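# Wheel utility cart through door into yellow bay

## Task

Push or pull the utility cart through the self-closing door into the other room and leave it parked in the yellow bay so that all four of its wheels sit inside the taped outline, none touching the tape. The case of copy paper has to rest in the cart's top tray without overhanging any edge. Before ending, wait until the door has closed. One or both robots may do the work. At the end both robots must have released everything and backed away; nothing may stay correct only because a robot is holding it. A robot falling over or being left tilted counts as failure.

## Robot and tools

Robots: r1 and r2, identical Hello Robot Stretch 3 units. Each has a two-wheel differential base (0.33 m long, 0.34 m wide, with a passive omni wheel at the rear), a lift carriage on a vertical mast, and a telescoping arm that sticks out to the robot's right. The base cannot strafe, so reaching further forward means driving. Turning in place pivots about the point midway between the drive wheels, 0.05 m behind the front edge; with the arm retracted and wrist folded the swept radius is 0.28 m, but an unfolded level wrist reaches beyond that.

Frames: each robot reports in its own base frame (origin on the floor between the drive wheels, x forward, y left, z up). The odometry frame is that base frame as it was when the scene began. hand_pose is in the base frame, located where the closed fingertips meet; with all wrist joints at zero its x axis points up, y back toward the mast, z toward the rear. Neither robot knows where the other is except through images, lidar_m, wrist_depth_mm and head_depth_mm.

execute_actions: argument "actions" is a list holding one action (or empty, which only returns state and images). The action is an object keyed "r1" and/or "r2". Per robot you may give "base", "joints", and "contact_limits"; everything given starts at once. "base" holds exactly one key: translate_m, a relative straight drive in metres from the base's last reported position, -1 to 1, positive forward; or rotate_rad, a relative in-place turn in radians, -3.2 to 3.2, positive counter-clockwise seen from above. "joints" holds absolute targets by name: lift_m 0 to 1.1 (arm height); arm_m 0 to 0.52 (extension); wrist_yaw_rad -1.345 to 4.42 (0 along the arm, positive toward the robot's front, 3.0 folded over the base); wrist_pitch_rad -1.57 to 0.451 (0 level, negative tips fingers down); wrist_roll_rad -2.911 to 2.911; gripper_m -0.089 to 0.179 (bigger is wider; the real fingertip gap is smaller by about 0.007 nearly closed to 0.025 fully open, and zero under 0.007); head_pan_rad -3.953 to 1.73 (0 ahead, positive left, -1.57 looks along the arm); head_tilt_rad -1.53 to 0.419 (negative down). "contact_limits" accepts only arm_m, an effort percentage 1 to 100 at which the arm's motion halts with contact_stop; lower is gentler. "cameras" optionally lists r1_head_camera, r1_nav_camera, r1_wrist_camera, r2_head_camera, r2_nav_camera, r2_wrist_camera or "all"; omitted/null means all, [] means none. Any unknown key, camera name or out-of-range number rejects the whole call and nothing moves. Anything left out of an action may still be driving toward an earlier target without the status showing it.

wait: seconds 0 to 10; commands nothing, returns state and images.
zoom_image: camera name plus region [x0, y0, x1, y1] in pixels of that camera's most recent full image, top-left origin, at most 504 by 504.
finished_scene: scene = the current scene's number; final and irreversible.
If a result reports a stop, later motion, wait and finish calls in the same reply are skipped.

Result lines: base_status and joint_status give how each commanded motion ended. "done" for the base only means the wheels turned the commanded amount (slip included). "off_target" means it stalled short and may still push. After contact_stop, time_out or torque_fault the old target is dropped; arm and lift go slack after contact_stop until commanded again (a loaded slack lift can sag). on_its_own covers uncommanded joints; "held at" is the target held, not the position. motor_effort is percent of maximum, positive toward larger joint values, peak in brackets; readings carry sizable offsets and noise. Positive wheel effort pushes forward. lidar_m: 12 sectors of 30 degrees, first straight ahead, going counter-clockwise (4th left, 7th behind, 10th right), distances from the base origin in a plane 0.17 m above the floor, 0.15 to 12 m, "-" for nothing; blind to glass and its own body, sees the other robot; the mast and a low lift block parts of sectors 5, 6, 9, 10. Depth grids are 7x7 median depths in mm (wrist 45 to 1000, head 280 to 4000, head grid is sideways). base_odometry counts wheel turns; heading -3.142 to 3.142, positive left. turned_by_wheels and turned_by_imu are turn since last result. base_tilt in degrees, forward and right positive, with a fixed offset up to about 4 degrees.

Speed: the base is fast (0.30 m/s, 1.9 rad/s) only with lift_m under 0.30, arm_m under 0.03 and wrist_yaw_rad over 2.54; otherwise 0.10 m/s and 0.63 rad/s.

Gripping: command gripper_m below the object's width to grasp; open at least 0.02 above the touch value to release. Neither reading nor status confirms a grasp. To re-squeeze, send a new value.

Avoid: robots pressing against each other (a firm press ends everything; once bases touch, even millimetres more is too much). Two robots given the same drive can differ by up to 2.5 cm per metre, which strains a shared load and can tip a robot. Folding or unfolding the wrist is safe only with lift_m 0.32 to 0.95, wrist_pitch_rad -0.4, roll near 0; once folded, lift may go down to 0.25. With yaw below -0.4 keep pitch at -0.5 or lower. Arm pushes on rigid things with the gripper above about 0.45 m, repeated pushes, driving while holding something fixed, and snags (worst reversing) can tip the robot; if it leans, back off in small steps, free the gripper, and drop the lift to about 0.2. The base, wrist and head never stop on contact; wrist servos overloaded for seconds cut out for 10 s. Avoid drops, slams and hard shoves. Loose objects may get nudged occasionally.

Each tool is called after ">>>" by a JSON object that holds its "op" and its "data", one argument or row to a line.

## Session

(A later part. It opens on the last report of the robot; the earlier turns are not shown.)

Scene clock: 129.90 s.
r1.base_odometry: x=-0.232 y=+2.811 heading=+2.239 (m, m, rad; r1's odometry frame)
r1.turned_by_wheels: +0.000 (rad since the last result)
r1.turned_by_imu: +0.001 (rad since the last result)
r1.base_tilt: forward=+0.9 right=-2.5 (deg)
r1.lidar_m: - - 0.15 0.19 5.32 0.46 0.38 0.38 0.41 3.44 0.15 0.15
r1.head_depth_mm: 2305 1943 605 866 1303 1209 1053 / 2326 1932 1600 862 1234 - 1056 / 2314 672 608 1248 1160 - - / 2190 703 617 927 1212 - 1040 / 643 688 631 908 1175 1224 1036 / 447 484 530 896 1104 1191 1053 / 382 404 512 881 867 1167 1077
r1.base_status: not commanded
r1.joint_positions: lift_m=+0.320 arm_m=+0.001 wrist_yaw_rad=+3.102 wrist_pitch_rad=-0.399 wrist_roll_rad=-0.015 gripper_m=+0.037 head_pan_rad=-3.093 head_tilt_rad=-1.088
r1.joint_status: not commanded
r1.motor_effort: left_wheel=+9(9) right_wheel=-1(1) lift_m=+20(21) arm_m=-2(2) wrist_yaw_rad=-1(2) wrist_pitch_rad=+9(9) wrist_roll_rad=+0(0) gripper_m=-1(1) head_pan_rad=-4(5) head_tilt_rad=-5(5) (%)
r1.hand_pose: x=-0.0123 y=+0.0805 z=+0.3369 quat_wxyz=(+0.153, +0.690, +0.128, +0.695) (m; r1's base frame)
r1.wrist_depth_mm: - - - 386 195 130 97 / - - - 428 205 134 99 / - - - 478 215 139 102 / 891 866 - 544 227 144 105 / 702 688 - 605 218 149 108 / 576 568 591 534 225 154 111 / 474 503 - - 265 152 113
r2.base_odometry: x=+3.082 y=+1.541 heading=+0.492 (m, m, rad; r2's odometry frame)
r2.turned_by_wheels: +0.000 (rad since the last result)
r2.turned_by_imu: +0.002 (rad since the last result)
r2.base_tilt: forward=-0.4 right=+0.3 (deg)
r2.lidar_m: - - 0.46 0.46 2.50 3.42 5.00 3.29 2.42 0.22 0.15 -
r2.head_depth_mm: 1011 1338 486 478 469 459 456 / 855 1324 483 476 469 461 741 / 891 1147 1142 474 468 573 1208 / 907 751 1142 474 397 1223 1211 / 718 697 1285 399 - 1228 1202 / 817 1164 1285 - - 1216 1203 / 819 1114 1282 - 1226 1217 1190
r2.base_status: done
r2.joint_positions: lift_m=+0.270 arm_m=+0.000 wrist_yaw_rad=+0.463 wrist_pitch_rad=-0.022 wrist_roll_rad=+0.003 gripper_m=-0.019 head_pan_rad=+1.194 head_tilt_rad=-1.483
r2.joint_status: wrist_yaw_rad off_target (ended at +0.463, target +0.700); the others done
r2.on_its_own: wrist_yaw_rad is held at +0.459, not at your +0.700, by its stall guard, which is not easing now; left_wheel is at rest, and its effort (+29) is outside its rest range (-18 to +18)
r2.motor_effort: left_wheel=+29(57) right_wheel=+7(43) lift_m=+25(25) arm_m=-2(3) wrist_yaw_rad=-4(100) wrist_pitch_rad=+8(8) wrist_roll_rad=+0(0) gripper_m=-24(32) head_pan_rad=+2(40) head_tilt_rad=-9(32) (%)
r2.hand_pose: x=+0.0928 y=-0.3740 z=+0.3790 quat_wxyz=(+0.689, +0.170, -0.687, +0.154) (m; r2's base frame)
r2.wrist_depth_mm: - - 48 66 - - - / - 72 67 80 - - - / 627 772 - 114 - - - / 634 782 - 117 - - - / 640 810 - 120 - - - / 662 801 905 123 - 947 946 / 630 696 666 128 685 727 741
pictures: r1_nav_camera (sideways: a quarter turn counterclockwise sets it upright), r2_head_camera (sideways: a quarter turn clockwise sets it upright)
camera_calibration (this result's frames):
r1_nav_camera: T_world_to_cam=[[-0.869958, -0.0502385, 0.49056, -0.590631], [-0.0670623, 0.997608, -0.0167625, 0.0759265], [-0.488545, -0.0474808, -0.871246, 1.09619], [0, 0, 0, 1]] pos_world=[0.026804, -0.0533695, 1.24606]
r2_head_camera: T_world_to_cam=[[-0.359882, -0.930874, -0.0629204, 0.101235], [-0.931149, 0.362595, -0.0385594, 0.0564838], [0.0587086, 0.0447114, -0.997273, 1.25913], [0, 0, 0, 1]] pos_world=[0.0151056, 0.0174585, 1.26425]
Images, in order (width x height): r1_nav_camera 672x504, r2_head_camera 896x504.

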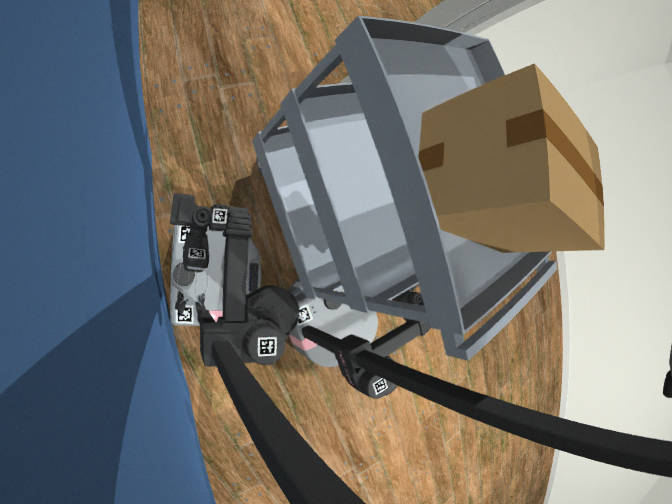

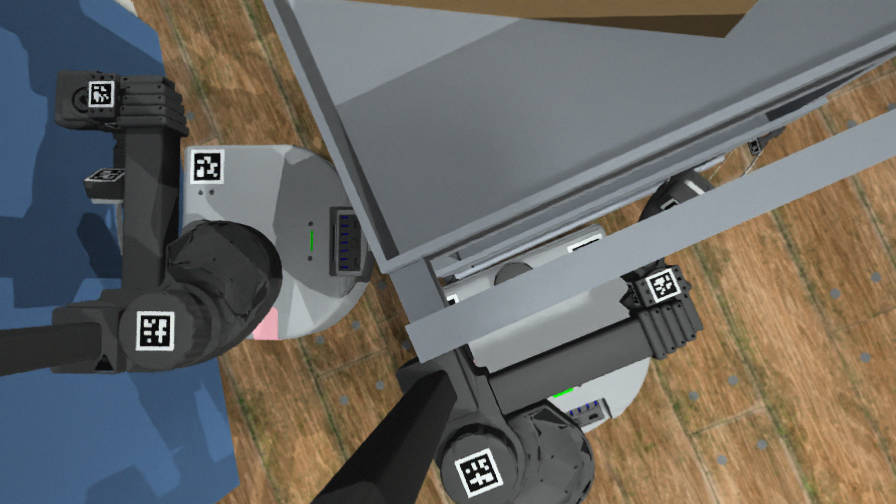

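>>> {"op": "execute_actions", "data": {
  "actions": [
    {"r1":{"base":{"rotate_rad":0.19}}}
  ],
  "cameras": []
}}

>>> {"op": "execute_actions", "data": {
  "actions": [
    {"r1":{"base":{"translate_m":0.04}},"r2":{"base":{"rotate_rad":-0.06},"joints":{"head_pan_rad":1.57,"head_tilt_rad":-1.4}}}
  ],
  "cameras": ["r2_head_camera"]
}}

Scene clock: 137.03 s.
r1.base_odometry: x=-0.232 y=+2.811 heading=+2.429 (m, m, rad; r1's odometry frame)
r1.turned_by_wheels: +0.190 (rad since the last result)
r1.turned_by_imu: +0.188 (rad since the last result)
r1.base_tilt: forward=+0.8 right=-2.4 (deg)
r1.lidar_m: - - 0.15 0.29 5.15 0.43 0.38 0.38 0.44 0.35 0.15 -
r1.head_depth_mm: 2460 2019 1598 899 1158 1206 1064 / 2439 685 605 1241 1149 1213 1043 / 2418 733 645 903 1151 - - / 506 607 633 922 1162 - - / 414 447 531 910 1143 1222 - / 388 416 528 888 1084 1204 - / 390 441 566 895 878 1174 1078
r1.base_status: done
r1.joint_positions: lift_m=+0.320 arm_m=+0.001 wrist_yaw_rad=+3.102 wrist_pitch_rad=-0.399 wrist_roll_rad=-0.015 gripper_m=+0.037 head_pan_rad=-3.116 head_tilt_rad=-1.065
r1.joint_status: not commanded
r1.motor_effort: left_wheel=+4(4) right_wheel=+8(12) lift_m=+21(20) arm_m=-2(2) wrist_yaw_rad=-2(2) wrist_pitch_rad=+9(9) wrist_roll_rad=+0(0) gripper_m=-1(0) head_pan_rad=+10(11) head_tilt_rad=-13(13) (%)
r1.hand_pose: x=-0.0123 y=+0.0805 z=+0.3369 quat_wxyz=(+0.153, +0.690, +0.128, +0.695) (m; r1's base frame)
r1.wrist_depth_mm: - - - - 272 153 106 / - - - - 281 155 107 / - - - - 292 159 109 / 894 866 - 842 299 161 110 / 474 687 - 669 272 164 111 / 417 572 578 555 270 167 113 / 408 498 - - 326 159 114
r2.base_odometry: x=+3.082 y=+1.541 heading=+0.492 (m, m, rad; r2's odometry frame)
r2.turned_by_wheels: +0.000 (rad since the last result)
r2.turned_by_imu: +0.000 (rad since the last result)
r2.base_tilt: forward=-0.5 right=+0.0 (deg)
r2.lidar_m: - - 0.43 0.44 2.51 3.43 4.96 3.30 2.42 0.22 0.15 -
r2.head_depth_mm: 995 1334 484 479 470 461 457 / 832 1330 482 477 470 462 742 / 872 785 1139 474 467 572 1209 / 891 748 1127 473 396 1231 1210 / 706 718 1279 400 - 1224 1208 / 841 1158 1283 - - 1227 1201 / 813 1107 1276 - 1238 1208 1201
r2.base_status: not commanded
r2.joint_positions: lift_m=+0.270 arm_m=+0.000 wrist_yaw_rad=+0.463 wrist_pitch_rad=-0.022 wrist_roll_rad=+0.003 gripper_m=-0.019 head_pan_rad=+1.194 head_tilt_rad=-1.483
r2.joint_status: not commanded
r2.on_its_own: wrist_yaw_rad is held at +0.459, not at your +0.700, by its stall guard, which is not easing now; left_wheel is at rest, and its effort (+29) is outside its rest range (-18 to +18)
r2.motor_effort: left_wheel=+29(29) right_wheel=+7(7) lift_m=+25(25) arm_m=-3(2) wrist_yaw_rad=-4(4) wrist_pitch_rad=+8(7) wrist_roll_rad=+0(0) gripper_m=-23(23) head_pan_rad=+2(3) head_tilt_rad=-9(9) (%)
r2.hand_pose: x=+0.0928 y=-0.3740 z=+0.3790 quat_wxyz=(+0.689, +0.170, -0.687, +0.154) (m; r2's base frame)
r2.wrist_depth_mm: - - 48 66 - - - / - 72 67 80 - - - / 637 793 - 114 - - - / 637 790 - 117 - - - / 639 798 - 120 - - - / 650 795 909 123 - 969 955 / 631 700 668 128 674 710 721
pictures: none
No camera images: the call's "cameras" was empty. Leave "cameras" out to get every camera's image.

Scene clock: 138.33 s.
r1.base_odometry: x=-0.263 y=+2.837 heading=+2.429 (m, m, rad; r1's odometry frame)
r1.turned_by_wheels: +0.000 (rad since the last result)
r1.turned_by_imu: -0.166 (rad since the last result)
r1.base_tilt: forward=+0.8 right=-2.5 (deg)
r1.lidar_m: - - 0.15 0.19 5.31 0.46 0.40 0.39 0.43 3.43 0.15 -
r1.head_depth_mm: 2506 2045 1691 816 1282 1192 1043 / 2521 2066 1000 973 1142 1226 1035 / 2556 713 617 932 1160 - - / 836 741 658 933 1198 - - / 506 574 604 914 1153 1216 - / 420 442 522 899 1057 1187 1086 / 405 415 528 590 884 1155 1073
r1.base_status: done
r1.joint_positions: lift_m=+0.320 arm_m=+0.001 wrist_yaw_rad=+3.102 wrist_pitch_rad=-0.399 wrist_roll_rad=-0.015 gripper_m=+0.037 head_pan_rad=-3.056 head_tilt_rad=-1.048
r1.joint_status: not commanded
r1.motor_effort: left_wheel=+13(46) right_wheel=+11(21) lift_m=+21(21) arm_m=-2(2) wrist_yaw_rad=-2(1) wrist_pitch_rad=+9(9) wrist_roll_rad=+0(0) gripper_m=+0(0) head_pan_rad=-29(38) head_tilt_rad=-20(22) (%)
r1.hand_pose: x=-0.0123 y=+0.0805 z=+0.3369 quat_wxyz=(+0.153, +0.690, +0.128, +0.695) (m; r1's base frame)
r1.wrist_depth_mm: - - - 419 197 129 95 / - - - 462 207 133 98 / - - - 519 217 137 100 / 888 864 - 762 229 141 102 / 690 687 - 634 218 146 105 / 573 570 590 544 225 151 107 / 475 498 - - 264 148 110
r2.base_odometry: x=+3.082 y=+1.541 heading=+0.432 (m, m, rad; r2's odometry frame)
r2.turned_by_wheels: -0.059 (rad since the last result)
r2.turned_by_imu: -0.049 (rad since the last result)
r2.base_tilt: forward=-0.4 right=+0.2 (deg)
r2.lidar_m: - - 0.46 0.46 0.66 3.27 4.97 3.47 2.45 0.24 0.15 -
r2.head_depth_mm: 743 905 1336 483 470 453 386 / 756 918 1172 1141 467 452 439 / 627 748 773 1149 464 450 436 / 780 956 1169 1148 712 744 372 / 796 1073 1334 1287 395 384 1161 / 810 1217 1339 - - 1195 1153 / 1400 1377 - 1276 1221 1191 1159
r2.base_status: done
r2.joint_positions: lift_m=+0.270 arm_m=+0.000 wrist_yaw_rad=+0.481 wrist_pitch_rad=-0.021 wrist_roll_rad=+0.003 gripper_m=-0.019 head_pan_rad=+1.563 head_tilt_rad=-1.397
r2.joint_status: all done
r2.on_its_own: wrist_yaw_rad is held at +0.459, not at your +0.700, by its stall guard, which is not easing now; left_wheel is at rest, and its effort (+35) is outside its rest range (-18 to +18); wrist_yaw_rad is at rest, and its effort (-24) is outside its rest range (-12 to +12)
r2.motor_effort: left_wheel=+35(79) right_wheel=-3(21) lift_m=+25(26) arm_m=-3(4) wrist_yaw_rad=-24(31) wrist_pitch_rad=+7(7) wrist_roll_rad=+0(0) gripper_m=-21(23) head_pan_rad=+2(24) head_tilt_rad=-2(10) (%)
r2.hand_pose: x=+0.0970 y=-0.3720 z=+0.3792 quat_wxyz=(+0.688, +0.176, -0.685, +0.161) (m; r2's base frame)
r2.wrist_depth_mm: - - 51 73 - - - / - 70 66 82 - - - / 655 801 - 116 - - - / 643 811 - 119 - - - / 673 813 - 122 - - - / 672 807 935 125 950 949 949 / 655 689 666 129 687 713 734
pictures: r2_head_camera (sideways: a quarter turn clockwise sets it upright)
camera_calibration (this result's frames):
r2_head_camera: T_world_to_cam=[[0.000386276, -0.988989, -0.14799, 0.2098], [-0.999228, 0.0054322, -0.0389105, 0.0573605], [0.039286, 0.14789, -0.988223, 1.24758], [0, 0, 0, 1]] pos_world=[0.00822283, 0.022673, 1.26617]
Images, in order (width x height): r2_head_camera 896x504.

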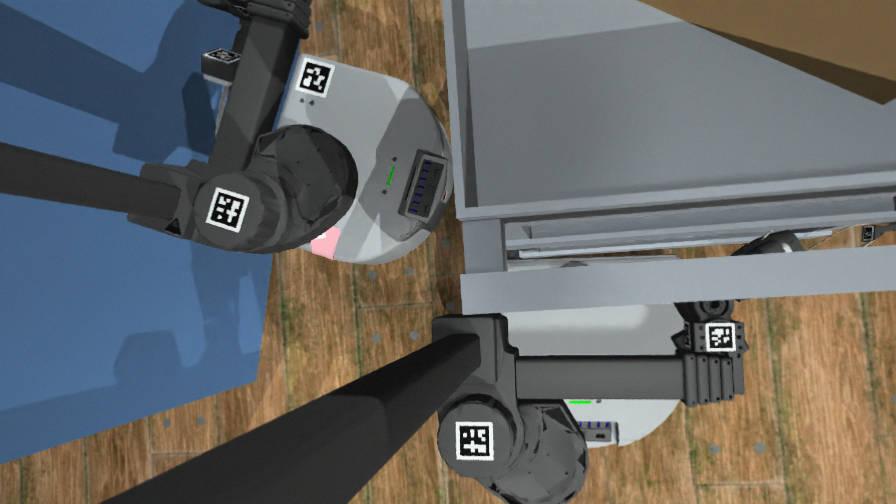

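>>> {"op": "execute_actions", "data": {
  "actions": [
    {"r2":{"base":{"translate_m":0.3},"joints":{"wrist_yaw_rad":0.72}}}
  ],
  "cameras": ["r2_head_camera","r2_wrist_camera","r1_nav_camera"]
}}

Scene clock: 143.83 s.
r1.base_odometry: x=-0.263 y=+2.837 heading=+2.429 (m, m, rad; r1's odometry frame)
r1.turned_by_wheels: +0.000 (rad since the last result)
r1.turned_by_imu: +0.001 (rad since the last result)
r1.base_tilt: forward=+0.8 right=-2.5 (deg)
r1.lidar_m: - - 0.15 0.19 5.32 3.50 0.34 0.34 0.45 0.70 0.15 -
r1.head_depth_mm: 2536 2074 1734 1497 1328 1194 1046 / 2489 2053 1744 1497 1331 1224 1039 / 2545 2041 1737 1513 1309 - - / 2554 2053 1740 1510 831 - - / 2435 371 451 621 1128 1182 - / 299 670 1629 1003 1099 1207 1087 / 2388 739 644 661 881 1175 1076
r1.base_status: not commanded
r1.joint_positions: lift_m=+0.320 arm_m=+0.001 wrist_yaw_rad=+3.102 wrist_pitch_rad=-0.399 wrist_roll_rad=-0.015 gripper_m=+0.037 head_pan_rad=-3.056 head_tilt_rad=-1.048
r1.joint_status: not commanded
r1.motor_effort: left_wheel=+13(13) right_wheel=+10(10) lift_m=+21(20) arm_m=-2(2) wrist_yaw_rad=-2(2) wrist_pitch_rad=+9(9) wrist_roll_rad=+0(0) gripper_m=-1(0) head_pan_rad=-29(29) head_tilt_rad=-20(20) (%)
r1.hand_pose: x=-0.0123 y=+0.0805 z=+0.3369 quat_wxyz=(+0.153, +0.690, +0.128, +0.695) (m; r1's base frame)
r1.wrist_depth_mm: - - - 416 197 129 95 / - - - 460 207 133 98 / - - - 515 217 137 100 / 870 865 - 756 228 141 102 / 695 683 - 631 217 146 105 / 575 568 583 542 224 151 107 / 488 500 - - 263 148 110
r2.base_odometry: x=+3.355 y=+1.667 heading=+0.433 (m, m, rad; r2's odometry frame)
r2.turned_by_wheels: +0.000 (rad since the last result)
r2.turned_by_imu: +0.001 (rad since the last result)
r2.base_tilt: forward=-0.4 right=+0.1 (deg)
r2.lidar_m: - - 0.56 0.46 0.61 3.31 5.30 3.46 2.43 0.22 0.15 -
r2.head_depth_mm: 687 905 1350 1321 470 453 383 / 698 926 1325 1297 468 453 439 / 706 872 1328 1294 463 448 437 / 723 884 1148 1143 711 731 663 / 735 905 1148 1138 394 385 1159 / 747 882 778 - - 1188 1168 / 712 740 - 1278 1221 1197 1160
r2.base_status: translate_m off_target (by the wheels' count: +0.2999 of +0.3000)
r2.joint_positions: lift_m=+0.270 arm_m=+0.000 wrist_yaw_rad=+0.472 wrist_pitch_rad=-0.022 wrist_roll_rad=+0.003 gripper_m=-0.019 head_pan_rad=+1.564 head_tilt_rad=-1.397
r2.joint_status: wrist_yaw_rad off_target (ended at +0.472, target +0.720)
r2.on_its_own: wrist_yaw_rad is held at +0.485, not at your +0.720, by its stall guard, which is not easing now; left_wheel is at rest, and its effort (+29) is outside its rest range (-18 to +18); wrist_yaw_rad is at rest, and its effort (+15) is outside its rest range (-12 to +12)
r2.motor_effort: left_wheel=+29(57) right_wheel=+12(45) lift_m=+26(25) arm_m=-3(4) wrist_yaw_rad=+15(100) wrist_pitch_rad=+7(8) wrist_roll_rad=+0(0) gripper_m=-25(32) head_pan_rad=+3(2) head_tilt_rad=-2(2) (%)
r2.hand_pose: x=+0.0947 y=-0.3731 z=+0.3791 quat_wxyz=(+0.689, +0.173, -0.686, +0.157) (m; r2's base frame)
r2.wrist_depth_mm: - - 48 64 - - - / - 72 67 78 - - - / 394 490 677 114 - - - / 393 493 685 117 - - - / 395 509 693 119 - - - / 396 507 646 122 941 932 967 / 400 519 643 127 679 711 724
pictures: r1_nav_camera (sideways: a quarter turn counterclockwise sets it upright), r2_head_camera (sideways: a quarter turn clockwise sets it upright), r2_wrist_camera
camera_calibration (this result's frames):
r1_nav_camera: T_world_to_cam=[[-0.847346, -0.0805835, 0.524891, -0.63549], [-0.104485, 0.994398, -0.0160087, 0.0751742], [-0.52066, -0.068408, -0.851019, 1.07009], [0, 0, 0, 1]] pos_world=[0.0265299, -0.05276, 1.24544]
r2_head_camera: T_world_to_cam=[[0.00126729, -0.988958, -0.148191, 0.210057], [-0.999232, 0.00455021, -0.038911, 0.0573612], [0.0391557, 0.148127, -0.988193, 1.24754], [0, 0, 0, 1]] pos_world=[0.00820269, 0.0226821, 1.26617]
r2_wrist_camera: T_world_to_cam=[[-0.894572, -0.446534, 0.0186633, -0.0889566], [-0.0793613, 0.117617, -0.989883, 0.475385], [0.439821, -0.887003, -0.140654, -0.154148], [0, 0, 0, 1]] pos_world=[0.0259468, -0.232365, 0.450554]
Images, in order (width x height): r1_nav_camera 672x504, r2_head_camera 896x504, r2_wrist_camera 644x364.

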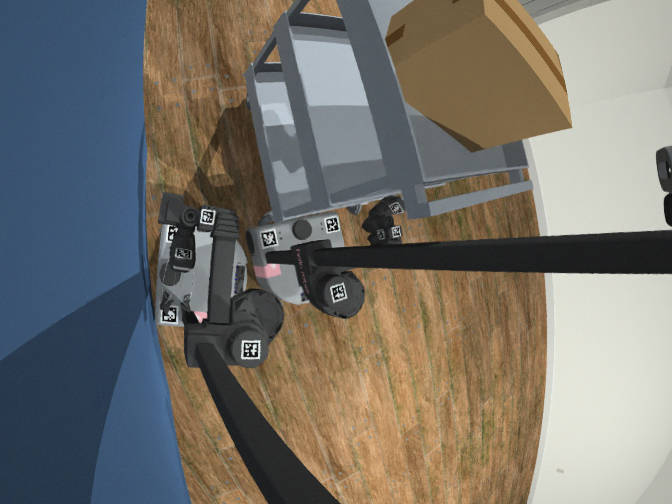

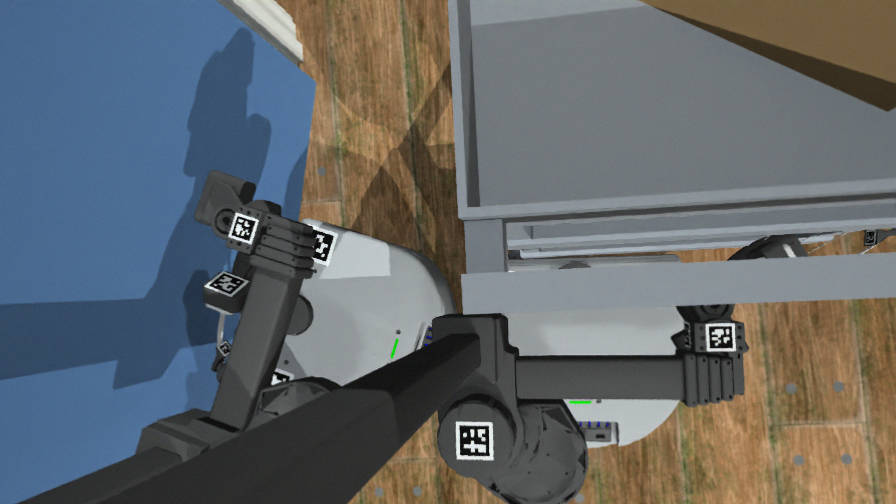

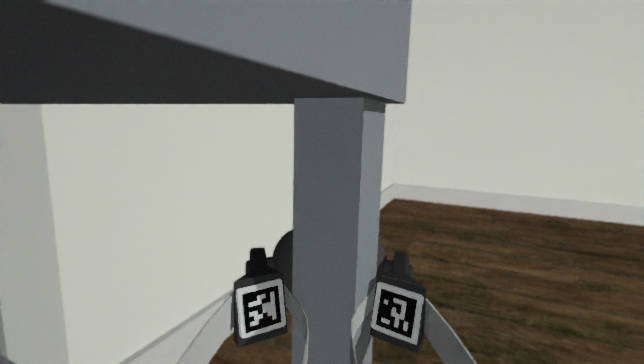

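>>> {"op": "execute_actions", "data": {
  "actions": [
    {"r2":{"base":{"translate_m":0.08}}}
  ],
  "cameras": []
}}

>>> {"op": "execute_actions", "data": {
  "actions": [
    {"r2":{"base":{"rotate_rad":0.2},"joints":{"head_pan_rad":-1.2}}}
  ],
  "cameras": []
}}

>>> {"op": "execute_actions", "data": {
  "actions": [
    {"r2":{"base":{"translate_m":0.2},"joints":{"wrist_yaw_rad":0.8}}}
  ],
  "cameras": ["r2_nav_camera","r2_wrist_camera"]
}}

Scene clock: 148.10 s.
r1.base_odometry: x=-0.263 y=+2.837 heading=+2.429 (m, m, rad; r1's odometry frame)
r1.turned_by_wheels: +0.000 (rad since the last result)
r1.turned_by_imu: +0.001 (rad since the last result)
r1.base_tilt: forward=+0.7 right=-2.5 (deg)
r1.lidar_m: - - 0.15 0.19 5.32 3.50 2.83 0.34 0.45 0.71 0.15 -
r1.head_depth_mm: 2536 2027 1736 1504 1328 1192 1047 / 2504 2054 1751 1514 1324 1219 1040 / 2525 2064 1754 1499 1328 - - / 2477 2062 1739 1511 1127 - - / 2444 2051 1730 1485 800 1163 - / 2428 2066 1748 583 1087 1169 1086 / 2362 349 399 914 942 1170 1077
r1.base_status: not commanded
r1.joint_positions: lift_m=+0.320 arm_m=+0.001 wrist_yaw_rad=+3.102 wrist_pitch_rad=-0.399 wrist_roll_rad=-0.015 gripper_m=+0.037 head_pan_rad=-3.056 head_tilt_rad=-1.048
r1.joint_status: not commanded
r1.motor_effort: left_wheel=+13(13) right_wheel=+10(10) lift_m=+20(20) arm_m=-2(2) wrist_yaw_rad=-1(1) wrist_pitch_rad=+9(9) wrist_roll_rad=+0(0) gripper_m=-1(1) head_pan_rad=-30(29) head_tilt_rad=-21(20) (%)
r1.hand_pose: x=-0.0123 y=+0.0805 z=+0.3369 quat_wxyz=(+0.153, +0.690, +0.128, +0.695) (m; r1's base frame)
r1.wrist_depth_mm: - - - 416 197 129 95 / - - - 463 207 133 98 / - - - 519 217 137 100 / 873 862 - 771 228 141 102 / 698 681 - 637 217 146 105 / 576 568 588 544 224 151 107 / 491 500 - - 264 148 110
r2.base_odometry: x=+3.427 y=+1.700 heading=+0.433 (m, m, rad; r2's odometry frame)
r2.turned_by_wheels: +0.001 (rad since the last result)
r2.turned_by_imu: +0.001 (rad since the last result)
r2.base_tilt: forward=-0.4 right=+0.3 (deg)
r2.lidar_m: - - 0.55 0.47 0.47 3.30 5.36 3.45 2.43 0.22 0.15 -
r2.head_depth_mm: 670 930 1349 1308 471 452 383 / 680 903 1334 1299 468 453 440 / 692 925 1321 1301 464 448 438 / 703 861 1296 1295 708 731 663 / 717 885 1145 1134 394 384 1167 / 731 912 1139 - - 1192 1161 / 742 916 - 1266 1219 1195 1162
r2.base_status: translate_m off_target (by the wheels' count: +0.0798 of +0.0800)
r2.joint_positions: lift_m=+0.270 arm_m=+0.000 wrist_yaw_rad=+0.472 wrist_pitch_rad=-0.022 wrist_roll_rad=+0.003 gripper_m=-0.019 head_pan_rad=+1.564 head_tilt_rad=-1.397
r2.joint_status: not commanded
r2.on_its_own: wrist_yaw_rad is held at +0.485, not at your +0.720, by its stall guard, which is not easing now; left_wheel is at rest, and its effort (+45) is outside its rest range (-18 to +18); wrist_yaw_rad is at rest, and its effort (+15) is outside its rest range (-12 to +12)
r2.motor_effort: left_wheel=+45(59) right_wheel=+10(22) lift_m=+25(25) arm_m=-2(3) wrist_yaw_rad=+15(19) wrist_pitch_rad=+8(8) wrist_roll_rad=+0(0) gripper_m=-24(24) head_pan_rad=+3(3) head_tilt_rad=-1(2) (%)
r2.hand_pose: x=+0.0947 y=-0.3730 z=+0.3790 quat_wxyz=(+0.689, +0.173, -0.686, +0.157) (m; r2's base frame)
r2.wrist_depth_mm: - - 47 64 - - - / - 72 67 78 - - - / 312 403 552 114 - - - / 316 411 568 117 - - - / 320 416 565 120 - - - / 327 425 535 123 971 943 977 / 335 422 582 127 684 722 737
pictures: none
No camera images: the call's "cameras" was empty. Leave "cameras" out to get every camera's image.

Scene clock: 149.83 s.
r1.base_odometry: x=-0.263 y=+2.837 heading=+2.429 (m, m, rad; r1's odometry frame)
r1.turned_by_wheels: +0.000 (rad since the last result)
r1.turned_by_imu: +0.000 (rad since the last result)
r1.base_tilt: forward=+0.8 right=-2.4 (deg)
r1.lidar_m: - - 0.15 0.19 5.31 3.51 2.83 0.35 0.46 0.68 0.15 -
r1.head_depth_mm: 2535 2054 1728 1508 1328 1197 1042 / 2529 2060 1746 1508 1331 1218 1036 / 2495 2028 1742 1515 1332 - - / 2510 2050 1724 1499 1143 - - / 2424 2049 1745 1492 817 1171 - / 2414 2052 460 956 1209 1187 1092 / 302 345 1702 1253 1197 1166 1077
r1.base_status: not commanded
r1.joint_positions: lift_m=+0.320 arm_m=+0.001 wrist_yaw_rad=+3.102 wrist_pitch_rad=-0.399 wrist_roll_rad=-0.015 gripper_m=+0.037 head_pan_rad=-3.056 head_tilt_rad=-1.048
r1.joint_status: not commanded
r1.motor_effort: left_wheel=+13(13) right_wheel=+10(10) lift_m=+21(20) arm_m=-2(2) wrist_yaw_rad=-2(2) wrist_pitch_rad=+9(9) wrist_roll_rad=+0(0) gripper_m=+0(1) head_pan_rad=-29(29) head_tilt_rad=-20(20) (%)
r1.hand_pose: x=-0.0123 y=+0.0805 z=+0.3369 quat_wxyz=(+0.153, +0.690, +0.128, +0.695) (m; r1's base frame)
r1.wrist_depth_mm: - - - 417 197 129 95 / - - - 458 207 133 98 / - - - 511 217 137 100 / 886 870 - 757 228 141 102 / 695 681 - 634 216 146 105 / 574 570 584 539 224 151 107 / 492 499 - - 264 148 110
r2.base_odometry: x=+3.427 y=+1.700 heading=+0.633 (m, m, rad; r2's odometry frame)
r2.turned_by_wheels: +0.200 (rad since the last result)
r2.turned_by_imu: +0.198 (rad since the last result)
r2.base_tilt: forward=-0.4 right=+0.1 (deg)
r2.lidar_m: 0.15 0.16 0.54 0.47 0.52 4.11 5.36 2.88 2.33 0.31 0.17 0.15
r2.head_depth_mm: 1458 1413 1361 1302 1267 1222 1195 / 1455 1397 1345 1300 1269 1226 1186 / 1366 448 1345 1305 - - 1175 / 501 494 428 1289 - - - / 521 511 482 1070 1244 1117 1023 / 524 508 487 436 1111 1191 1020 / 419 368 483 471 401 1183 1057
r2.base_status: done
r2.joint_positions: lift_m=+0.270 arm_m=+0.000 wrist_yaw_rad=+0.493 wrist_pitch_rad=-0.022 wrist_roll_rad=+0.003 gripper_m=-0.019 head_pan_rad=-1.193 head_tilt_rad=-1.397
r2.joint_status: all done
r2.on_its_own: wrist_yaw_rad is held at +0.485, not at your +0.720, by its stall guard, which is not easing now
r2.motor_effort: left_wheel=-3(25) right_wheel=-1(39) lift_m=+25(26) arm_m=-2(3) wrist_yaw_rad=-9(100) wrist_pitch_rad=+7(8) wrist_roll_rad=+0(0) gripper_m=-21(31) head_pan_rad=-3(40) head_tilt_rad=-2(2) (%)
r2.hand_pose: x=+0.0995 y=-0.3704 z=+0.3791 quat_wxyz=(+0.687, +0.180, -0.684, +0.165) (m; r2's base frame)
r2.wrist_depth_mm: - 59 71 91 735 - - / - 71 77 97 777 - - / - 331 385 116 805 - - / - 345 397 119 836 - - / - 354 398 123 880 - - / 518 367 370 126 951 944 955 / 448 370 437 126 678 726 740
pictures: none
No camera images: the call's "cameras" was empty. Leave "cameras" out to get every camera's image.

Scene clock: 153.03 s.
r1.base_odometry: x=-0.263 y=+2.837 heading=+2.429 (m, m, rad; r1's odometry frame)
r1.turned_by_wheels: +0.000 (rad since the last result)
r1.turned_by_imu: +0.000 (rad since the last result)
r1.base_tilt: forward=+0.8 right=-2.4 (deg)
r1.lidar_m: - - 0.15 0.19 5.31 3.47 2.83 1.22 0.38 0.61 0.15 -
r1.head_depth_mm: 2509 2056 1738 1513 1333 1195 1042 / 2518 2068 1748 1500 1326 1226 1040 / 2536 2043 1747 1514 1336 - - / 2525 2072 1744 1512 1333 - - / 2463 2064 1738 1513 1313 1189 - / 2410 2028 1741 1507 835 1093 1091 / 2401 2052 1734 1512 777 1059 1077
r1.base_status: not commanded
r1.joint_positions: lift_m=+0.320 arm_m=+0.001 wrist_yaw_rad=+3.102 wrist_pitch_rad=-0.399 wrist_roll_rad=-0.015 gripper_m=+0.037 head_pan_rad=-3.056 head_tilt_rad=-1.048
r1.joint_status: not commanded
r1.motor_effort: left_wheel=+13(13) right_wheel=+11(10) lift_m=+21(20) arm_m=-2(2) wrist_yaw_rad=-2(2) wrist_pitch_rad=+9(9) wrist_roll_rad=+0(0) gripper_m=-1(2) head_pan_rad=-29(29) head_tilt_rad=-21(20) (%)
r1.hand_pose: x=-0.0123 y=+0.0805 z=+0.3369 quat_wxyz=(+0.153, +0.690, +0.128, +0.695) (m; r1's base frame)
r1.wrist_depth_mm: - - - 413 196 128 95 / - - - 462 207 133 98 / - - - 517 217 137 100 / 878 869 - 763 228 141 102 / 701 693 - 635 217 146 105 / 575 570 583 534 224 151 107 / 492 498 - - 263 148 110
r2.base_odometry: x=+3.588 y=+1.819 heading=+0.633 (m, m, rad; r2's odometry frame)
r2.turned_by_wheels: +0.000 (rad since the last result)
r2.turned_by_imu: +0.000 (rad since the last result)
r2.base_tilt: forward=-0.4 right=+0.1 (deg)
r2.lidar_m: 0.20 0.24 0.48 0.48 0.58 4.06 5.53 2.91 2.35 0.46 0.23 0.20
r2.head_depth_mm: 1460 1405 1358 1310 1258 1227 1187 / 1295 1401 1355 1306 1251 1216 1182 / 748 1263 1341 1313 - - 1028 / 580 445 1219 1296 - - - / 516 474 770 1264 1243 1197 1137 / 519 509 432 801 1234 1207 1160 / 523 505 469 408 1091 1191 1022
r2.base_status: done
r2.joint_positions: lift_m=+0.270 arm_m=+0.000 wrist_yaw_rad=+0.750 wrist_pitch_rad=-0.021 wrist_roll_rad=+0.003 gripper_m=-0.019 head_pan_rad=-1.193 head_tilt_rad=-1.397
r2.joint_status: wrist_yaw_rad off_target (ended at +0.750, target +0.800)
r2.on_its_own: wrist_yaw_rad is held at +0.750, not at your +0.800, by its stall guard, which is not easing now
r2.motor_effort: left_wheel=-5(18) right_wheel=+5(42) lift_m=+25(25) arm_m=-1(2) wrist_yaw_rad=+0(100) wrist_pitch_rad=+7(8) wrist_roll_rad=+0(0) gripper_m=-21(32) head_pan_rad=-3(4) head_tilt_rad=-2(2) (%)
r2.hand_pose: x=+0.1528 y=-0.3323 z=+0.3792 quat_wxyz=(+0.660, +0.266, -0.656, +0.251) (m; r2's base frame)
r2.wrist_depth_mm: - 77 87 99 224 204 306 / 100 81 90 103 229 210 329 / - - - 113 241 217 350 / - - - 117 244 219 379 / - 644 - 119 249 229 412 / 559 596 885 122 248 233 452 / 459 465 571 128 263 245 503
pictures: r2_nav_camera (sideways: a quarter turn counterclockwise sets it upright), r2_wrist_camera
camera_calibration (this result's frames):
r2_nav_camera: T_world_to_cam=[[0.384542, -0.914227, 0.127733, -0.124083], [-0.922931, -0.383478, 0.0338145, 0.0131613], [0.0180688, -0.130892, -0.991232, 1.24929], [0, 0, 0, 1]] pos_world=[0.0372888, 0.0551299, 1.25375]
r2_wrist_camera: T_world_to_cam=[[-0.737561, -0.675023, 0.0186536, -0.118673], [-0.108301, 0.0909781, -0.989946, 0.470906], [0.66654, -0.732166, -0.140207, -0.126861], [0, 0, 0, 1]] pos_world=[0.0480291, -0.215832, 0.450599]
Images, in order (width x height): r2_nav_camera 672x504, r2_wrist_camera 644x364.

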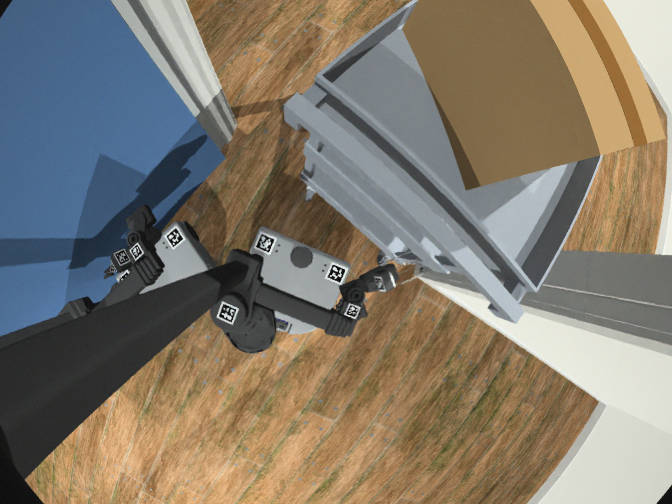

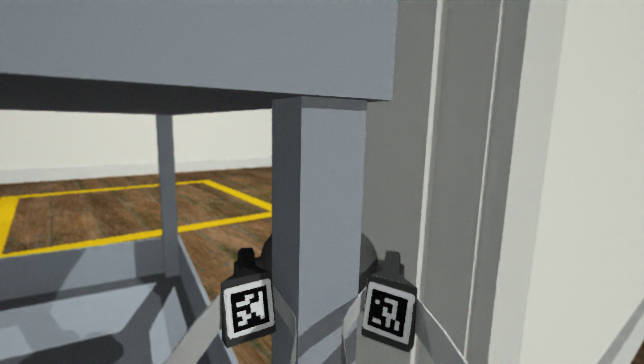

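>>> {"op": "execute_actions", "data": {
  "actions": [
    {"r2":{"base":{"translate_m":0.4}},"r1":{"joints":{"head_pan_rad":0,"head_tilt_rad":-1.3}}}
  ],
  "cameras": []
}}

>>> {"op": "execute_actions", "data": {
  "actions": [
    {"r2":{"base":{"rotate_rad":-0.42},"joints":{"head_pan_rad":0}}}
  ],
  "cameras": []
}}

>>> {"op": "execute_actions", "data": {
  "actions": [
    {"r2":{"base":{"translate_m":0.5}}}
  ],
  "cameras": ["r2_nav_camera"]
}}

>>> {"op": "execute_actions", "data": {
  "actions": [
    {"r2":{"base":{"translate_m":0.75}},"r1":{"base":{"translate_m":-1.0}}}
  ],
  "cameras": ["r2_nav_camera","r1_nav_camera","r2_wrist_camera"]
}}

Scene clock: 162.27 s.
r1.base_odometry: x=-0.263 y=+2.837 heading=+2.429 (m, m, rad; r1's odometry frame)
r1.turned_by_wheels: +0.000 (rad since the last result)
r1.turned_by_imu: +0.062 (rad since the last result)
r1.base_tilt: forward=+0.9 right=-2.5 (deg)
r1.lidar_m: - - 0.15 0.19 5.31 3.35 2.80 1.05 0.99 0.64 0.15 -
r1.head_depth_mm: - - - - 687 1155 1089 / - - - - 598 1161 1092 / - - - - 503 - 1077 / - - - - 472 - - / - - - - 429 - - / - - - - 372 1162 - / - - - - 359 1140 -
r1.base_status: not commanded
r1.joint_positions: lift_m=+0.320 arm_m=+0.001 wrist_yaw_rad=+3.102 wrist_pitch_rad=-0.399 wrist_roll_rad=-0.015 gripper_m=+0.037 head_pan_rad=-0.007 head_tilt_rad=-1.285
r1.joint_status: all done
r1.motor_effort: left_wheel=+9(33) right_wheel=+1(17) lift_m=+20(20) arm_m=-2(2) wrist_yaw_rad=-1(2) wrist_pitch_rad=+9(9) wrist_roll_rad=+0(0) gripper_m=+0(1) head_pan_rad=+5(100) head_tilt_rad=-6(66) (%)
r1.hand_pose: x=-0.0123 y=+0.0805 z=+0.3369 quat_wxyz=(+0.153, +0.690, +0.128, +0.695) (m; r1's base frame)
r1.wrist_depth_mm: - - - - 195 124 91 / - - - - 204 128 93 / - - - - 214 132 95 / 880 877 - 776 224 136 97 / 694 695 - 628 212 140 100 / 579 569 582 535 218 145 102 / 490 502 - - 258 141 104
r2.base_odometry: x=+3.911 y=+2.055 heading=+0.633 (m, m, rad; r2's odometry frame)
r2.turned_by_wheels: +0.000 (rad since the last result)
r2.turned_by_imu: +0.002 (rad since the last result)
r2.base_tilt: forward=-0.2 right=+0.4 (deg)
r2.lidar_m: 0.15 0.18 2.37 0.45 0.47 0.76 5.97 2.97 0.49 0.30 0.18 0.15
r2.head_depth_mm: 1461 1398 958 1302 1270 1226 1186 / 1452 1404 1338 1298 1255 1215 1180 / 1429 455 1344 1311 - - 1173 / 509 498 439 1283 - - - / 524 512 457 1117 1241 1210 1172 / 526 505 487 420 1158 1198 1160 / 321 382 485 458 395 1182 1159
r2.base_status: done
r2.joint_positions: lift_m=+0.270 arm_m=+0.000 wrist_yaw_rad=+0.466 wrist_pitch_rad=-0.022 wrist_roll_rad=+0.003 gripper_m=-0.019 head_pan_rad=-1.193 head_tilt_rad=-1.397
r2.joint_status: not commanded
r2.on_its_own: wrist_yaw_rad is held at +0.464, not at your +0.800, by its stall guard, which is not easing now
r2.motor_effort: left_wheel=-4(12) right_wheel=+3(25) lift_m=+26(25) arm_m=-1(2) wrist_yaw_rad=-1(72) wrist_pitch_rad=+7(8) wrist_roll_rad=+0(0) gripper_m=-23(28) head_pan_rad=-2(2) head_tilt_rad=-2(2) (%)
r2.hand_pose: x=+0.0934 y=-0.3736 z=+0.3791 quat_wxyz=(+0.689, +0.171, -0.687, +0.155) (m; r2's base frame)
r2.wrist_depth_mm: - 60 72 92 - - - / - 71 78 97 - - - / - - - 116 - - - / - - - 119 - - - / - - - 122 - - - / 533 897 936 125 - 930 900 / 457 438 670 128 688 739 698
pictures: none
No camera images: the call's "cameras" was empty. Leave "cameras" out to get every camera's image.

Scene clock: 164.13 s.
r1.base_odometry: x=-0.263 y=+2.837 heading=+2.429 (m, m, rad; r1's odometry frame)
r1.turned_by_wheels: +0.000 (rad since the last result)
r1.turned_by_imu: +0.000 (rad since the last result)
r1.base_tilt: forward=+0.9 right=-2.4 (deg)
r1.lidar_m: - - 0.15 0.19 5.27 3.35 2.80 1.05 0.89 0.69 0.15 -
r1.head_depth_mm: - - - - 687 1167 1098 / - - - - 598 1158 1083 / - - - - 503 - 1079 / - - - - 471 - - / - - - - 429 - - / - - - - 372 1165 - / - - - - 360 1145 -
r1.base_status: not commanded
r1.joint_positions: lift_m=+0.320 arm_m=+0.001 wrist_yaw_rad=+3.102 wrist_pitch_rad=-0.399 wrist_roll_rad=-0.015 gripper_m=+0.037 head_pan_rad=-0.007 head_tilt_rad=-1.285
r1.joint_status: not commanded
r1.motor_effort: left_wheel=+9(9) right_wheel=+0(1) lift_m=+20(21) arm_m=-2(2) wrist_yaw_rad=-2(2) wrist_pitch_rad=+9(9) wrist_roll_rad=+0(0) gripper_m=+1(1) head_pan_rad=+5(4) head_tilt_rad=-6(5) (%)
r1.hand_pose: x=-0.0123 y=+0.0805 z=+0.3369 quat_wxyz=(+0.153, +0.690, +0.128, +0.695) (m; r1's base frame)
r1.wrist_depth_mm: - - - - 195 125 91 / - - - - 204 128 93 / - - - - 215 132 95 / 885 859 - 759 224 136 98 / 698 688 - 629 212 141 99 / 576 577 590 542 217 145 102 / 487 502 - - 258 141 104
r2.base_odometry: x=+3.911 y=+2.055 heading=+0.214 (m, m, rad; r2's odometry frame)
r2.turned_by_wheels: -0.419 (rad since the last result)
r2.turned_by_imu: -0.416 (rad since the last result)
r2.base_tilt: forward=-0.4 right=+0.3 (deg)
r2.lidar_m: - - 2.72 2.35 0.45 0.46 0.76 4.81 2.78 0.49 0.15 -
r2.head_depth_mm: - - 350 489 1252 1232 1191 / - 299 386 485 1238 1222 1177 / - 313 432 483 588 1198 1180 / - 330 487 481 397 - 1170 / 292 361 490 476 580 - 1156 / 304 401 492 474 403 - 1163 / 317 440 488 464 1215 1200 1102
r2.base_status: rotate_rad off_target (by the wheels' count: -0.4189 of -0.4200)
r2.joint_positions: lift_m=+0.270 arm_m=-0.001 wrist_yaw_rad=+0.581 wrist_pitch_rad=-0.024 wrist_roll_rad=+0.003 gripper_m=-0.019 head_pan_rad=-0.006 head_tilt_rad=-1.395
r2.joint_status: all done
r2.on_its_own: wrist_yaw_rad is held at +0.464, not at your +0.800, by its stall guard, which is still easing; left_wheel is at rest, and its effort (+32) is outside its rest range (-18 to +18); right_wheel is at rest, and its effort (-22) is outside its rest range (-18 to +18)
r2.motor_effort: left_wheel=+32(48) right_wheel=-22(47) lift_m=+25(26) arm_m=+8(9) wrist_yaw_rad=-100(100) wrist_pitch_rad=+8(10) wrist_roll_rad=+0(0) gripper_m=-33(35) head_pan_rad=+2(39) head_tilt_rad=-2(3) (%)
r2.hand_pose: x=+0.1188 y=-0.3578 z=+0.3784 quat_wxyz=(+0.679, +0.211, -0.675, +0.194) (m; r2's base frame)
r2.wrist_depth_mm: - 51 65 93 - 464 202 / - 74 73 102 - 433 204 / - - - 112 - 407 208 / - - - 115 - 383 212 / - - - 118 - 357 216 / 875 892 125 119 929 281 220 / 689 684 627 124 696 265 224
pictures: none
No camera images: the call's "cameras" was empty. Leave "cameras" out to get every camera's image.

Scene clock: 170.10 s.
r1.base_odometry: x=-0.263 y=+2.837 heading=+2.429 (m, m, rad; r1's odometry frame)
r1.turned_by_wheels: +0.000 (rad since the last result)
r1.turned_by_imu: +0.001 (rad since the last result)
r1.base_tilt: forward=+0.9 right=-2.5 (deg)
r1.lidar_m: - - 0.15 0.19 5.31 3.34 2.81 1.05 1.00 1.19 0.15 -
r1.head_depth_mm: - - - - 686 1165 1094 / - - - - 598 1158 1088 / - - - - 504 - 1077 / - - - - 471 - - / - - - - 430 - - / - - - - 373 1159 - / - - - - 360 1142 -
r1.base_status: not commanded
r1.joint_positions: lift_m=+0.320 arm_m=+0.001 wrist_yaw_rad=+3.102 wrist_pitch_rad=-0.399 wrist_roll_rad=-0.015 gripper_m=+0.037 head_pan_rad=-0.007 head_tilt_rad=-1.285
r1.joint_status: not commanded
r1.motor_effort: left_wheel=+9(9) right_wheel=+0(0) lift_m=+21(21) arm_m=-2(2) wrist_yaw_rad=-1(2) wrist_pitch_rad=+9(9) wrist_roll_rad=+0(0) gripper_m=-2(1) head_pan_rad=+5(4) head_tilt_rad=-5(5) (%)
r1.hand_pose: x=-0.0123 y=+0.0805 z=+0.3369 quat_wxyz=(+0.153, +0.690, +0.128, +0.695) (m; r1's base frame)
r1.wrist_depth_mm: - - - - 196 125 91 / - - - - 204 128 93 / - - - - 214 132 95 / 885 870 - 762 224 136 98 / 693 688 - 626 212 140 100 / 577 571 584 539 218 145 102 / 492 501 - - 259 141 104
r2.base_odometry: x=+4.400 y=+2.161 heading=+0.213 (m, m, rad; r2's odometry frame)
r2.turned_by_wheels: +0.000 (rad since the last result)
r2.turned_by_imu: -0.057 (rad since the last result)
r2.base_tilt: forward=-0.4 right=+0.1 (deg)
r2.lidar_m: - - 2.99 2.51 1.26 0.81 1.06 0.71 0.64 0.20 0.15 -
r2.head_depth_mm: - - 332 480 1055 1235 1182 / - 294 372 482 403 1218 1175 / - 311 423 483 401 1200 1173 / - 329 488 479 393 - 1165 / 295 368 491 477 391 - 1155 / 309 426 487 469 415 - 1158 / 1406 1366 1320 1278 1224 1197 1154
r2.base_status: translate_m off_target (by the wheels' count: +0.4999 of +0.5000)
r2.joint_positions: lift_m=+0.270 arm_m=-0.001 wrist_yaw_rad=+0.442 wrist_pitch_rad=-0.024 wrist_roll_rad=+0.003 gripper_m=-0.019 head_pan_rad=-0.006 head_tilt_rad=-1.395
r2.joint_status: not commanded
r2.on_its_own: wrist_yaw_rad is held at +0.470, not at your +0.800, by its stall guard, which is still easing; right_wheel is at rest, and its effort (+27) is outside its rest range (-18 to +18)
r2.motor_effort: left_wheel=+10(69) right_wheel=+27(36) lift_m=+25(25) arm_m=+5(9) wrist_yaw_rad=+32(100) wrist_pitch_rad=+9(9) wrist_roll_rad=+0(0) gripper_m=-25(33) head_pan_rad=+3(2) head_tilt_rad=-3(3) (%)
r2.hand_pose: x=+0.0878 y=-0.3755 z=+0.3784 quat_wxyz=(+0.691, +0.164, -0.689, +0.146) (m; r2's base frame)
r2.wrist_depth_mm: - - - 61 - - 780 / 170 76 71 75 - - 749 / - - - 113 - - 749 / - - - 116 - - 731 / - - - 118 - - 730 / 907 902 918 121 921 929 723 / 682 683 675 126 668 720 665
pictures: r2_nav_camera (sideways: a quarter turn counterclockwise sets it upright)
camera_calibration (this result's frames):
r2_nav_camera: T_world_to_cam=[[0.991435, 0.0144211, 0.129804, -0.130481], [0.010105, -0.999376, 0.0338485, 0.00742539], [0.130211, -0.0322469, -0.990962, 1.24826], [0, 0, 0, 1]] pos_world=[-0.0332491, 0.049555, 1.25367]
Images, in order (width x height): r2_nav_camera 672x504.

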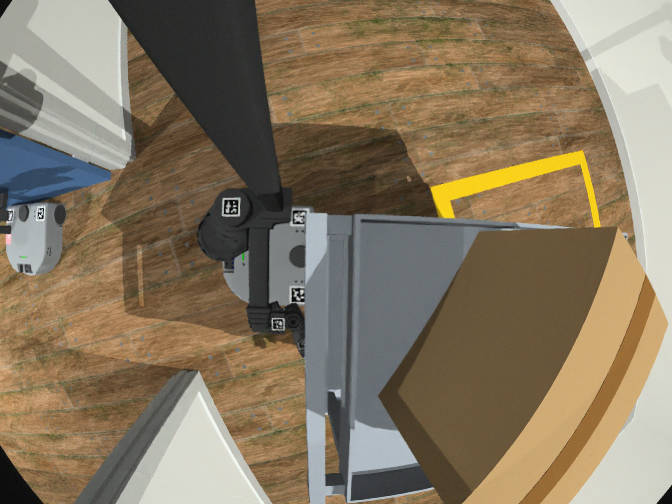

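Scene clock: 181.27 s.
r1.base_odometry: x=+0.494 y=+2.184 heading=+2.429 (m, m, rad; r1's odometry frame)
r1.turned_by_wheels: +0.000 (rad since the last result)
r1.turned_by_imu: -0.002 (rad since the last result)
r1.base_tilt: forward=+0.9 right=-2.4 (deg)
r1.lidar_m: 1.44 2.90 3.25 5.02 4.16 2.23 1.86 1.79 0.95 0.80 0.69 0.81
r1.head_depth_mm: 1231 1348 1395 1328 1244 1158 1101 / 1497 1524 1428 1319 1248 1159 1084 / 1649 1543 1425 1322 1240 - 1079 / 1684 1538 1426 1317 1241 - - / 1684 1531 1430 1329 1240 - - / 1684 1546 1423 1326 1244 1174 - / 1674 1535 1430 1331 1243 1169 -
r1.base_status: done
r1.joint_positions: lift_m=+0.320 arm_m=+0.001 wrist_yaw_rad=+3.102 wrist_pitch_rad=-0.399 wrist_roll_rad=-0.015 gripper_m=+0.037 head_pan_rad=-0.007 head_tilt_rad=-1.298
r1.joint_status: not commanded
r1.motor_effort: left_wheel=+1(17) right_wheel=+0(5) lift_m=+21(20) arm_m=-2(2) wrist_yaw_rad=-1(1) wrist_pitch_rad=+9(9) wrist_roll_rad=+0(0) gripper_m=+0(1) head_pan_rad=+4(7) head_tilt_rad=-1(6) (%)
r1.hand_pose: x=-0.0123 y=+0.0805 z=+0.3369 quat_wxyz=(+0.153, +0.690, +0.128, +0.695) (m; r1's base frame)
r1.wrist_depth_mm: - - - - - - - / - - - - - - - / - - - - - - - / 877 872 - 833 839 814 792 / 694 687 - 673 681 650 638 / 580 568 581 559 553 543 537 / 494 495 - - 469 467 461
r2.base_odometry: x=+5.133 y=+2.319 heading=+0.213 (m, m, rad; r2's odometry frame)
r2.turned_by_wheels: +0.000 (rad since the last result)
r2.turned_by_imu: +0.004 (rad since the last result)
r2.base_tilt: forward=-0.4 right=+0.3 (deg)
r2.lidar_m: - - 1.76 2.74 2.73 1.51 1.44 1.26 1.43 0.18 0.15 -
r2.head_depth_mm: - 294 357 480 801 1232 1188 / - 311 409 484 424 1227 1185 / 289 341 478 482 475 1203 1179 / 305 388 493 479 594 - 1172 / 328 461 493 477 394 - 1153 / 1430 1371 1306 475 421 - 1150 / 1420 1357 1318 1274 1236 1207 1144
r2.base_status: translate_m off_target (by the wheels' count: +0.7499 of +0.7500)
r2.joint_positions: lift_m=+0.270 arm_m=+0.000 wrist_yaw_rad=+0.312 wrist_pitch_rad=-0.025 wrist_roll_rad=+0.003 gripper_m=-0.019 head_pan_rad=-0.006 head_tilt_rad=-1.395
r2.joint_status: not commanded
r2.on_its_own: wrist_yaw_rad is held at +0.324, not at your +0.800, by its stall guard, which is not easing now; right_wheel is at rest, and its effort (+27) is outside its rest range (-18 to +18); wrist_yaw_rad is at rest, and its effort (+14) is outside its rest range (-12 to +12)
r2.motor_effort: left_wheel=+8(32) right_wheel=+27(40) lift_m=+25(25) arm_m=+4(5) wrist_yaw_rad=+14(39) wrist_pitch_rad=+8(9) wrist_roll_rad=+0(0) gripper_m=-23(25) head_pan_rad=+2(2) head_tilt_rad=-3(3) (%)
r2.hand_pose: x=+0.0569 y=-0.3878 z=+0.3783 quat_wxyz=(+0.699, +0.119, -0.698, +0.101) (m; r2's base frame)
r2.wrist_depth_mm: - - 47 63 - - - / 170 76 71 77 - - - / - - - 113 - - - / - - - 116 - - - / - - - 119 - - - / 880 890 931 122 - 945 970 / 686 679 668 126 686 708 724
pictures: r1_nav_camera (sideways: a quarter turn counterclockwise sets it upright), r2_nav_camera (sideways: a quarter turn counterclockwise sets it upright), r2_wrist_camera
camera_calibration (this result's frames):
r1_nav_camera: T_world_to_cam=[[0.954558, 0.00165039, 0.298022, -0.350989], [0.00805716, -0.999762, -0.0202704, 0.0800301], [0.297918, 0.0217505, -0.954344, 1.19932], [0, 0, 0, 1]] pos_world=[-0.0229052, 0.0545045, 1.25079]
r2_nav_camera: T_world_to_cam=[[0.991435, 0.0144213, 0.129804, -0.130481], [0.0101051, -0.999376, 0.0338485, 0.00742539], [0.130211, -0.0322469, -0.990962, 1.24826], [0, 0, 0, 1]] pos_world=[-0.0332491, 0.049555, 1.25367]
r2_wrist_camera: T_world_to_cam=[[-0.954288, -0.298311, 0.0186045, -0.0684344], [-0.0604291, 0.131602, -0.989459, 0.477542], [0.292718, -0.945353, -0.143613, -0.16379], [0, 0, 0, 1]] pos_world=[0.0114956, -0.2381, 0.450259]
Images, in order (width x height): r1_nav_camera 672x504, r2_nav_camera 672x504, r2_wrist_camera 644x364.

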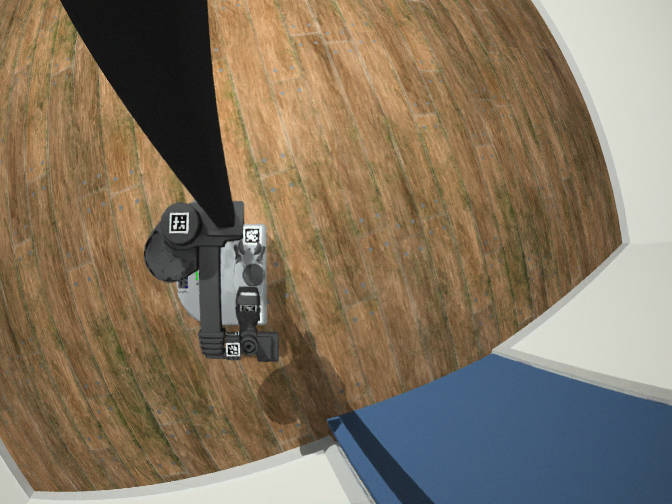

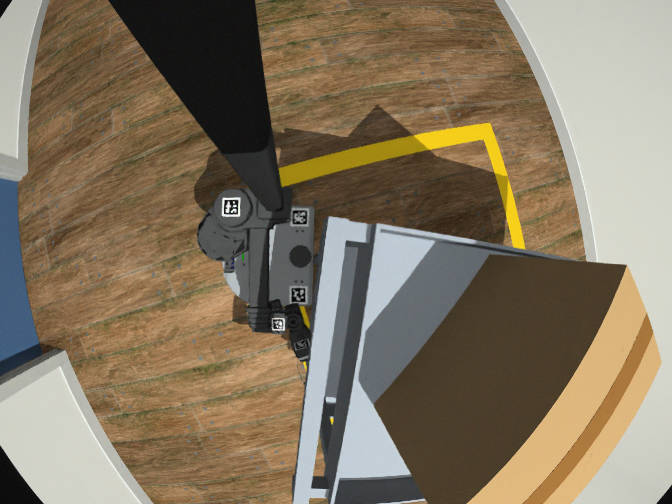

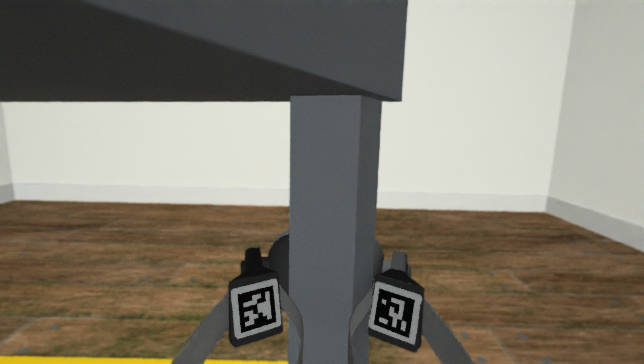

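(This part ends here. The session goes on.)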